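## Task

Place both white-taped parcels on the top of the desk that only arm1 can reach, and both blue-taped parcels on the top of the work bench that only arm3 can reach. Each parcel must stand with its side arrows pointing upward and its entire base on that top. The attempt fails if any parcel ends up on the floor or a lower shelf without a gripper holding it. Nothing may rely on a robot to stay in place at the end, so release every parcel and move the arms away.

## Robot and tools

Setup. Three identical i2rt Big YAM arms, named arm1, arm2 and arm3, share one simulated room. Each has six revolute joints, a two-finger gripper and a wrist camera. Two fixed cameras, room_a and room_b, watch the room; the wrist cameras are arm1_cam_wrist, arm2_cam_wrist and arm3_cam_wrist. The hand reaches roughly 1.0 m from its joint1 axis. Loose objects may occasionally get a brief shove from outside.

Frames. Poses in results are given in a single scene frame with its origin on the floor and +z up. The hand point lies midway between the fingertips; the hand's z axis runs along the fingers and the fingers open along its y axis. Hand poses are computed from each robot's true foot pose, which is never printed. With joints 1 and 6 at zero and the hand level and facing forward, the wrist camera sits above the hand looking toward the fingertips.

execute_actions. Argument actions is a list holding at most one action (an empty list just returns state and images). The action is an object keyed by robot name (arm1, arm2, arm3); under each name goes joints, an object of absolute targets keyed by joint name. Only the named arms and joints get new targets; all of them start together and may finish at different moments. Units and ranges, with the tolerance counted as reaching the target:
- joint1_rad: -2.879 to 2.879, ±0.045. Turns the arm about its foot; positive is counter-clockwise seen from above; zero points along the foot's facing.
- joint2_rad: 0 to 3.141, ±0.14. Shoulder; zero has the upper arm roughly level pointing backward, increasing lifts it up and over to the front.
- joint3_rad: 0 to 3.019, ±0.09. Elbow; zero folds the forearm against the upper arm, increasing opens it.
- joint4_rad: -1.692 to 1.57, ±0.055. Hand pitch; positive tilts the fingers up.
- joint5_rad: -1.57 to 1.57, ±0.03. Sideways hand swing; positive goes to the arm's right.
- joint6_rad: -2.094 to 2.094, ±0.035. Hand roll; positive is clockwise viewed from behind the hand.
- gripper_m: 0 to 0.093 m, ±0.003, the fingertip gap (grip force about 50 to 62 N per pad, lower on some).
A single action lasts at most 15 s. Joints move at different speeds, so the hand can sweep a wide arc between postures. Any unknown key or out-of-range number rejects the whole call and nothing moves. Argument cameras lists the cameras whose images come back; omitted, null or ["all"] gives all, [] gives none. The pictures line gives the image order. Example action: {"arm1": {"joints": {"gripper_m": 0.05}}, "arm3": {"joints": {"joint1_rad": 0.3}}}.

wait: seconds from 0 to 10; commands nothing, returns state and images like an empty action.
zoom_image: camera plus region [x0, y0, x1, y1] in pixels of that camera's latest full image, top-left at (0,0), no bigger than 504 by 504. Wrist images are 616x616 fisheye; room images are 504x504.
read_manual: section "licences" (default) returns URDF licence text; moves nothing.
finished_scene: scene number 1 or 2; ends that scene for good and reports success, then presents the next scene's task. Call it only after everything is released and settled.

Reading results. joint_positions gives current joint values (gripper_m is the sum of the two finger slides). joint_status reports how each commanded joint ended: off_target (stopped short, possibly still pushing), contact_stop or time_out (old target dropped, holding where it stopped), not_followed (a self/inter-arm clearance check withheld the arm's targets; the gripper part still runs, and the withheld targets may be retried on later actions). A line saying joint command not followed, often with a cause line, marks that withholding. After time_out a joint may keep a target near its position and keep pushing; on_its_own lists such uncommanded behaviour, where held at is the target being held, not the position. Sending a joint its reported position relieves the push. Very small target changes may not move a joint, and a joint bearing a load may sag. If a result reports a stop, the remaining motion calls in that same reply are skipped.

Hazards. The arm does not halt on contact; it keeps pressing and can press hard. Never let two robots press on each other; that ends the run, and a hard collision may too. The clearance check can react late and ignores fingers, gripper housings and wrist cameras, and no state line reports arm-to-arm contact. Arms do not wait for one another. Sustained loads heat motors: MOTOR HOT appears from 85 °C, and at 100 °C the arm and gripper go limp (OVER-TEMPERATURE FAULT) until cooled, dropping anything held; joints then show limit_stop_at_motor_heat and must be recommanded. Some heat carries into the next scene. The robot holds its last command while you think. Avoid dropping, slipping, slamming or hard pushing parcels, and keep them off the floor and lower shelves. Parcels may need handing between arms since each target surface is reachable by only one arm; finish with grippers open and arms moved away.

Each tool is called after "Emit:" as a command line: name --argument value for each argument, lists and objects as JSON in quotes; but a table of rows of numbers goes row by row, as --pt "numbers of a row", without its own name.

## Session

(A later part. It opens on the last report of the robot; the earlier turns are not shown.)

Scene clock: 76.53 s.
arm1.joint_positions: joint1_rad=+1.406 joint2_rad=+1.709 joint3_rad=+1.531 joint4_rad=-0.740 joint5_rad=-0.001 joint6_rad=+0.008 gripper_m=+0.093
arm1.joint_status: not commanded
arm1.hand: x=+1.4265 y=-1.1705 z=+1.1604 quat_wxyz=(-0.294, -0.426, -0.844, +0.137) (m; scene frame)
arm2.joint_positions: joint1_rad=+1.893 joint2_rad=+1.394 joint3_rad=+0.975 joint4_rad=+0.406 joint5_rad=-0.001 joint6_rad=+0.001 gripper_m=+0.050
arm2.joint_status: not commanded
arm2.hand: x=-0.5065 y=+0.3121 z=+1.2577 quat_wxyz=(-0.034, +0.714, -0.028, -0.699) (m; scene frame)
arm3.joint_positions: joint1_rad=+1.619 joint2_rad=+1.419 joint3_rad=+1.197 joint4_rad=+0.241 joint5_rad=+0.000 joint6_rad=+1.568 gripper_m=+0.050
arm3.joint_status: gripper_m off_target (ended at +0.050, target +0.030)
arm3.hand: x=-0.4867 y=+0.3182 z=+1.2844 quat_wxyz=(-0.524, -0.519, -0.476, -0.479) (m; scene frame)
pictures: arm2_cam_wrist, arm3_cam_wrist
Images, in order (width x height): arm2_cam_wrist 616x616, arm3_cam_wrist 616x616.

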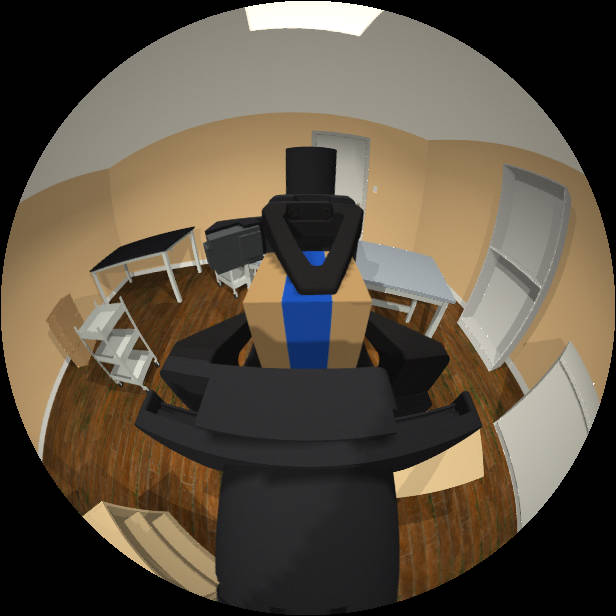

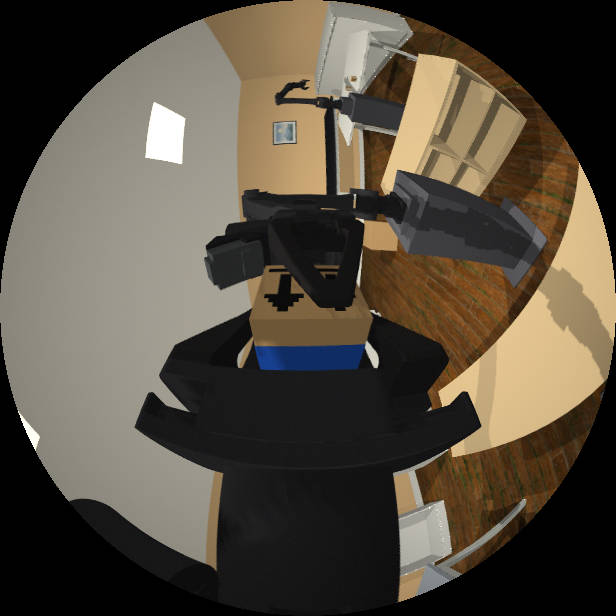

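Deep grip. Release and withdraw.

Emit:
execute_actions --actions '[{"arm2":{"joints":{"gripper_m":0.093}}}]' --cameras '[]'

Emit:
execute_actions --actions '[{"arm2":{"joints":{"joint2_rad":1.1,"joint3_rad":0.76}},"arm3":{"joints":{"joint2_rad":1.2,"joint3_rad":1.0}}}]' --cameras '["arm3_cam_wrist"]'

Emit:
execute_actions --actions '[{"arm3":{"joints":{"joint1_rad":-1.5,"joint2_rad":1.5,"joint3_rad":1.49,"joint4_rad":-0.92,"joint6_rad":0}}}]' --cameras '[]'

Emit:
execute_actions --actions '[{"arm3":{"joints":{"joint2_rad":2.07}}}]' --cameras '["arm3_cam_wrist","room_a"]'

Scene clock: 77.63 s.
arm1.joint_positions: joint1_rad=+1.406 joint2_rad=+1.709 joint3_rad=+1.531 joint4_rad=-0.740 joint5_rad=-0.001 joint6_rad=+0.008 gripper_m=+0.093
arm1.joint_status: not commanded
arm1.hand: x=+1.4265 y=-1.1705 z=+1.1604 quat_wxyz=(-0.294, -0.426, -0.844, +0.137) (m; scene frame)
arm2.joint_positions: joint1_rad=+1.893 joint2_rad=+1.394 joint3_rad=+0.975 joint4_rad=+0.406 joint5_rad=-0.001 joint6_rad=+0.002 gripper_m=+0.093
arm2.joint_status: all done
arm2.hand: x=-0.5065 y=+0.3121 z=+1.2577 quat_wxyz=(-0.034, +0.714, -0.028, -0.699) (m; scene frame)
arm3.joint_positions: joint1_rad=+1.619 joint2_rad=+1.419 joint3_rad=+1.197 joint4_rad=+0.241 joint5_rad=+0.000 joint6_rad=+1.568 gripper_m=+0.050
arm3.joint_status: not commanded
arm3.hand: x=-0.4866 y=+0.3182 z=+1.2841 quat_wxyz=(-0.524, -0.519, -0.476, -0.479) (m; scene frame)
pictures: none
No camera images: the call's "cameras" was empty. Leave "cameras" out to get every camera's image.

Scene clock: 78.73 s.
arm1.joint_positions: joint1_rad=+1.406 joint2_rad=+1.709 joint3_rad=+1.531 joint4_rad=-0.740 joint5_rad=-0.001 joint6_rad=+0.008 gripper_m=+0.093
arm1.joint_status: not commanded
arm1.hand: x=+1.4265 y=-1.1705 z=+1.1604 quat_wxyz=(-0.294, -0.426, -0.844, +0.137) (m; scene frame)
arm2.joint_positions: joint1_rad=+1.893 joint2_rad=+1.094 joint3_rad=+0.752 joint4_rad=+0.411 joint5_rad=-0.001 joint6_rad=+0.002 gripper_m=+0.093
arm2.joint_status: all done
arm2.hand: x=-0.4038 y=+0.3027 z=+1.2891 quat_wxyz=(-0.035, +0.684, -0.026, -0.728) (m; scene frame)
arm3.joint_positions: joint1_rad=+1.619 joint2_rad=+1.195 joint3_rad=+0.999 joint4_rad=+0.241 joint5_rad=+0.000 joint6_rad=+1.568 gripper_m=+0.050
arm3.joint_status: all done
arm3.hand: x=-0.5699 y=+0.3256 z=+1.2935 quat_wxyz=(-0.531, -0.512, -0.470, -0.485) (m; scene frame)
pictures: arm3_cam_wrist
Images, in order (width x height): arm3_cam_wrist 616x616.

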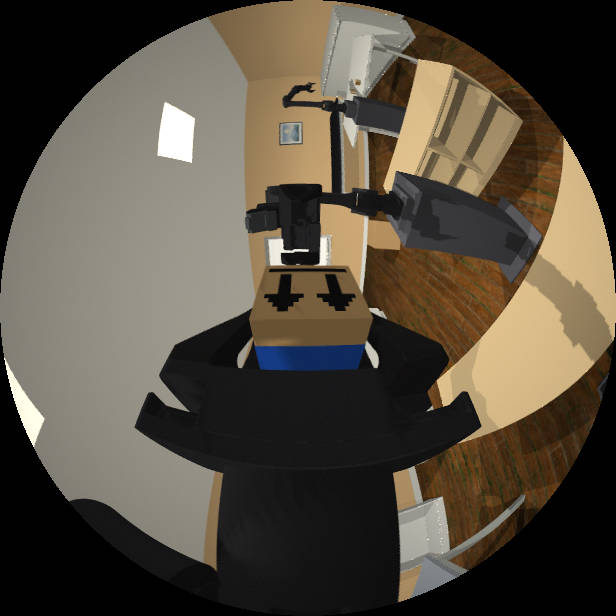

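Scene clock: 81.33 s.
arm1.joint_positions: joint1_rad=+1.406 joint2_rad=+1.709 joint3_rad=+1.531 joint4_rad=-0.740 joint5_rad=-0.001 joint6_rad=+0.008 gripper_m=+0.093
arm1.joint_status: not commanded
arm1.hand: x=+1.4265 y=-1.1705 z=+1.1604 quat_wxyz=(-0.294, -0.426, -0.844, +0.137) (m; scene frame)
arm2.joint_positions: joint1_rad=+1.893 joint2_rad=+1.094 joint3_rad=+0.752 joint4_rad=+0.411 joint5_rad=-0.001 joint6_rad=+0.002 gripper_m=+0.093
arm2.joint_status: not commanded
arm2.hand: x=-0.4038 y=+0.3027 z=+1.2891 quat_wxyz=(-0.035, +0.684, -0.026, -0.728) (m; scene frame)
arm3.joint_positions: joint1_rad=-1.507 joint2_rad=+1.529 joint3_rad=+1.439 joint4_rad=-0.908 joint5_rad=+0.001 joint6_rad=+0.011 gripper_m=+0.050
arm3.joint_status: all done
arm3.hand: x=-1.7220 y=+0.4199 z=+1.1326 quat_wxyz=(+0.010, -0.957, +0.040, +0.288) (m; scene frame)
pictures: none
No camera images: the call's "cameras" was empty. Leave "cameras" out to get every camera's image.

Scene clock: 82.83 s.
arm1.joint_positions: joint1_rad=+1.406 joint2_rad=+1.709 joint3_rad=+1.531 joint4_rad=-0.740 joint5_rad=-0.001 joint6_rad=+0.008 gripper_m=+0.093
arm1.joint_status: not commanded
arm1.hand: x=+1.4265 y=-1.1705 z=+1.1604 quat_wxyz=(-0.294, -0.426, -0.844, +0.137) (m; scene frame)
arm2.joint_positions: joint1_rad=+1.893 joint2_rad=+1.094 joint3_rad=+0.752 joint4_rad=+0.411 joint5_rad=-0.001 joint6_rad=+0.002 gripper_m=+0.093
arm2.joint_status: not commanded
arm2.hand: x=-0.4038 y=+0.3027 z=+1.2891 quat_wxyz=(-0.035, +0.684, -0.026, -0.728) (m; scene frame)
arm3.joint_positions: joint1_rad=-1.507 joint2_rad=+2.097 joint3_rad=+1.459 joint4_rad=-0.911 joint5_rad=+0.001 joint6_rad=+0.011 gripper_m=+0.049
arm3.joint_status: all done
arm3.hand: x=-1.7208 y=+0.4201 z=+0.8125 quat_wxyz=(+0.002, -0.999, +0.042, +0.016) (m; scene frame)
pictures: arm3_cam_wrist, room_a
Images, in order (width x height): arm3_cam_wrist 616x616, room_a 504x504.

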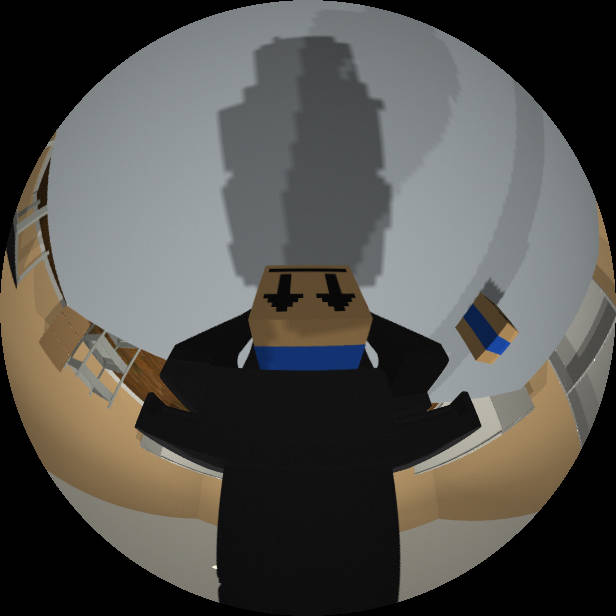

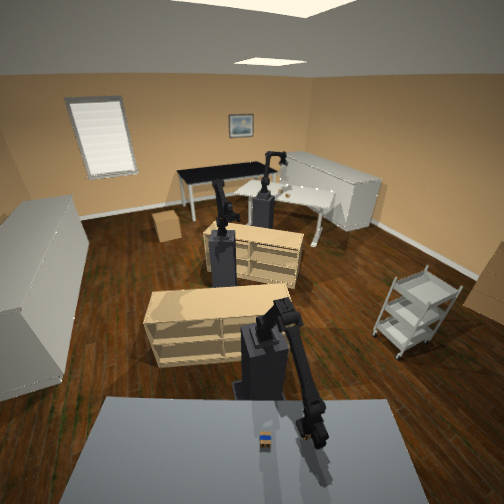

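Emit:
execute_actions --actions '[{"arm3":{"joints":{"joint2_rad":2.15}}}]' --cameras '[]'

Emit:
execute_actions --actions '[{"arm3":{"joints":{"gripper_m":0.093}}}]' --cameras '[]'

Emit:
execute_actions --actions '[{"arm3":{"joints":{"joint2_rad":1.6}}}]'

Emit:
zoom_image --camera "room_a" --region '[220,150,340,230]'

Scene clock: 84.00 s.
arm1.joint_positions: joint1_rad=+1.406 joint2_rad=+1.709 joint3_rad=+1.531 joint4_rad=-0.740 joint5_rad=-0.001 joint6_rad=+0.008 gripper_m=+0.093
arm1.joint_status: not commanded
arm1.hand: x=+1.4265 y=-1.1705 z=+1.1604 quat_wxyz=(-0.294, -0.426, -0.844, +0.137) (m; scene frame)
arm2.joint_positions: joint1_rad=+1.893 joint2_rad=+1.094 joint3_rad=+0.752 joint4_rad=+0.411 joint5_rad=-0.001 joint6_rad=+0.002 gripper_m=+0.093
arm2.joint_status: not commanded
arm2.hand: x=-0.4038 y=+0.3027 z=+1.2891 quat_wxyz=(-0.035, +0.684, -0.026, -0.728) (m; scene frame)
arm3.joint_positions: joint1_rad=-1.506 joint2_rad=+2.138 joint3_rad=+1.460 joint4_rad=-0.913 joint5_rad=+0.002 joint6_rad=+0.010 gripper_m=+0.049
arm3.joint_status: all done
arm3.hand: x=-1.7132 y=+0.4192 z=+0.7898 quat_wxyz=(+0.001, -0.999, +0.041, -0.005) (m; scene frame)
pictures: none
No camera images: the call's "cameras" was empty. Leave "cameras" out to get every camera's image.

Scene clock: 84.63 s.
arm1.joint_positions: joint1_rad=+1.406 joint2_rad=+1.709 joint3_rad=+1.531 joint4_rad=-0.740 joint5_rad=-0.001 joint6_rad=+0.008 gripper_m=+0.093
arm1.joint_status: not commanded
arm1.hand: x=+1.4265 y=-1.1705 z=+1.1604 quat_wxyz=(-0.294, -0.426, -0.844, +0.137) (m; scene frame)
arm2.joint_positions: joint1_rad=+1.893 joint2_rad=+1.094 joint3_rad=+0.752 joint4_rad=+0.411 joint5_rad=-0.001 joint6_rad=+0.002 gripper_m=+0.093
arm2.joint_status: not commanded
arm2.hand: x=-0.4038 y=+0.3027 z=+1.2891 quat_wxyz=(-0.035, +0.684, -0.026, -0.728) (m; scene frame)
arm3.joint_positions: joint1_rad=-1.506 joint2_rad=+2.143 joint3_rad=+1.460 joint4_rad=-0.913 joint5_rad=+0.002 joint6_rad=+0.010 gripper_m=+0.093
arm3.joint_status: all done
arm3.hand: x=-1.7123 y=+0.4191 z=+0.7870 quat_wxyz=(+0.001, -0.999, +0.041, -0.007) (m; scene frame)
pictures: none
No camera images: the call's "cameras" was empty. Leave "cameras" out to get every camera's image.

Scene clock: 86.30 s.
arm1.joint_positions: joint1_rad=+1.406 joint2_rad=+1.709 joint3_rad=+1.531 joint4_rad=-0.740 joint5_rad=-0.001 joint6_rad=+0.008 gripper_m=+0.093
arm1.joint_status: not commanded
arm1.hand: x=+1.4265 y=-1.1705 z=+1.1604 quat_wxyz=(-0.294, -0.426, -0.844, +0.137) (m; scene frame)
arm2.joint_positions: joint1_rad=+1.893 joint2_rad=+1.094 joint3_rad=+0.752 joint4_rad=+0.411 joint5_rad=-0.001 joint6_rad=+0.002 gripper_m=+0.093
arm2.joint_status: not commanded
arm2.hand: x=-0.4038 y=+0.3027 z=+1.2891 quat_wxyz=(-0.035, +0.684, -0.026, -0.728) (m; scene frame)
arm3.joint_positions: joint1_rad=-1.506 joint2_rad=+1.609 joint3_rad=+1.465 joint4_rad=-0.913 joint5_rad=+0.002 joint6_rad=+0.010 gripper_m=+0.093
arm3.joint_status: all done
arm3.hand: x=-1.7377 y=+0.4207 z=+1.0992 quat_wxyz=(+0.009, -0.965, +0.040, +0.259) (m; scene frame)
pictures: arm1_cam_wrist, arm2_cam_wrist, arm3_cam_wrist, room_a, room_b
Images, in order (width x height): arm1_cam_wrist 616x616, arm2_cam_wrist 616x616, arm3_cam_wrist 616x616, room_a 504x504, room_b 504x504.

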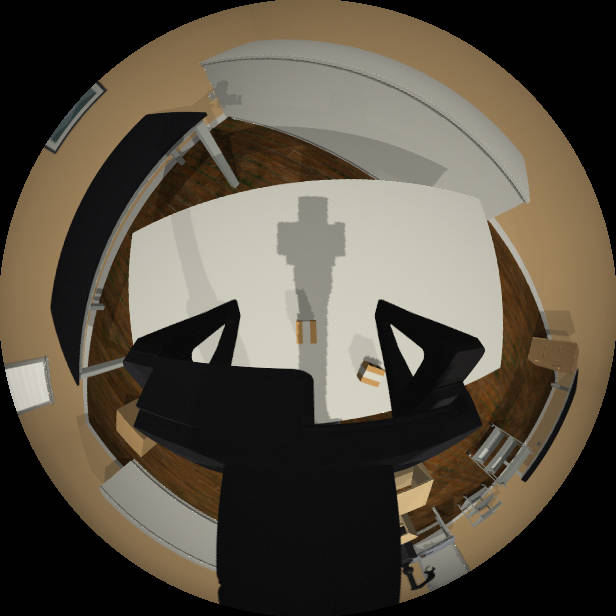

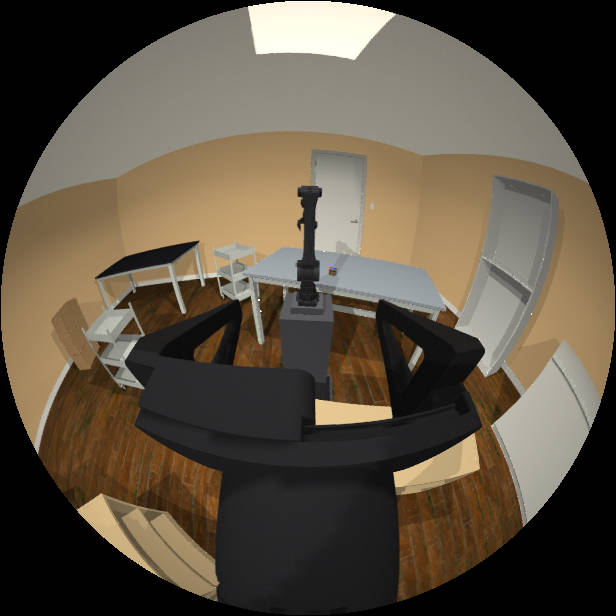

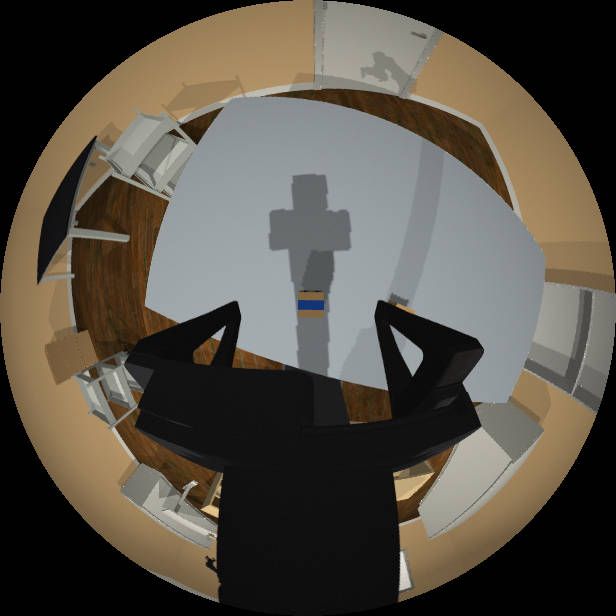

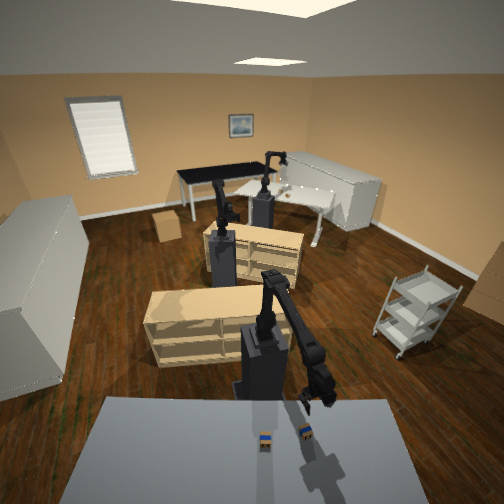

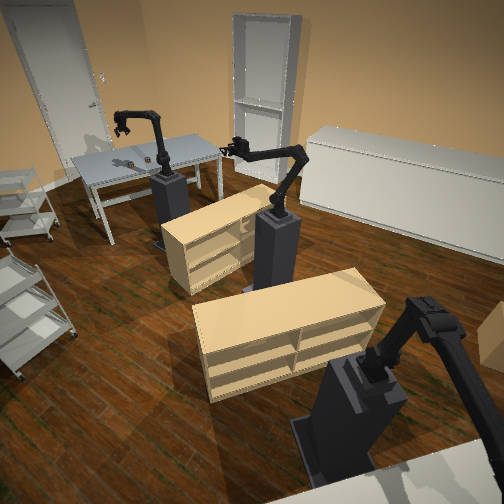

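Region (220, 150, 340, 230) of room_a's 504x504 image, scaled by 4.200, with more detail than that image has.

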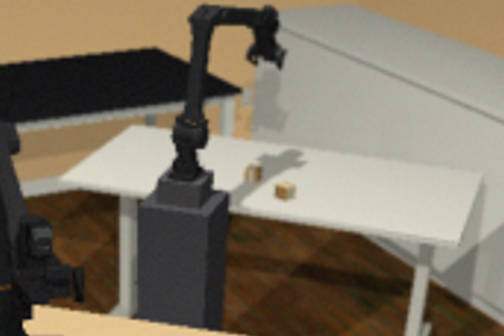

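Emit:
finished_scene --scene 2

The scene is finished: the task was done.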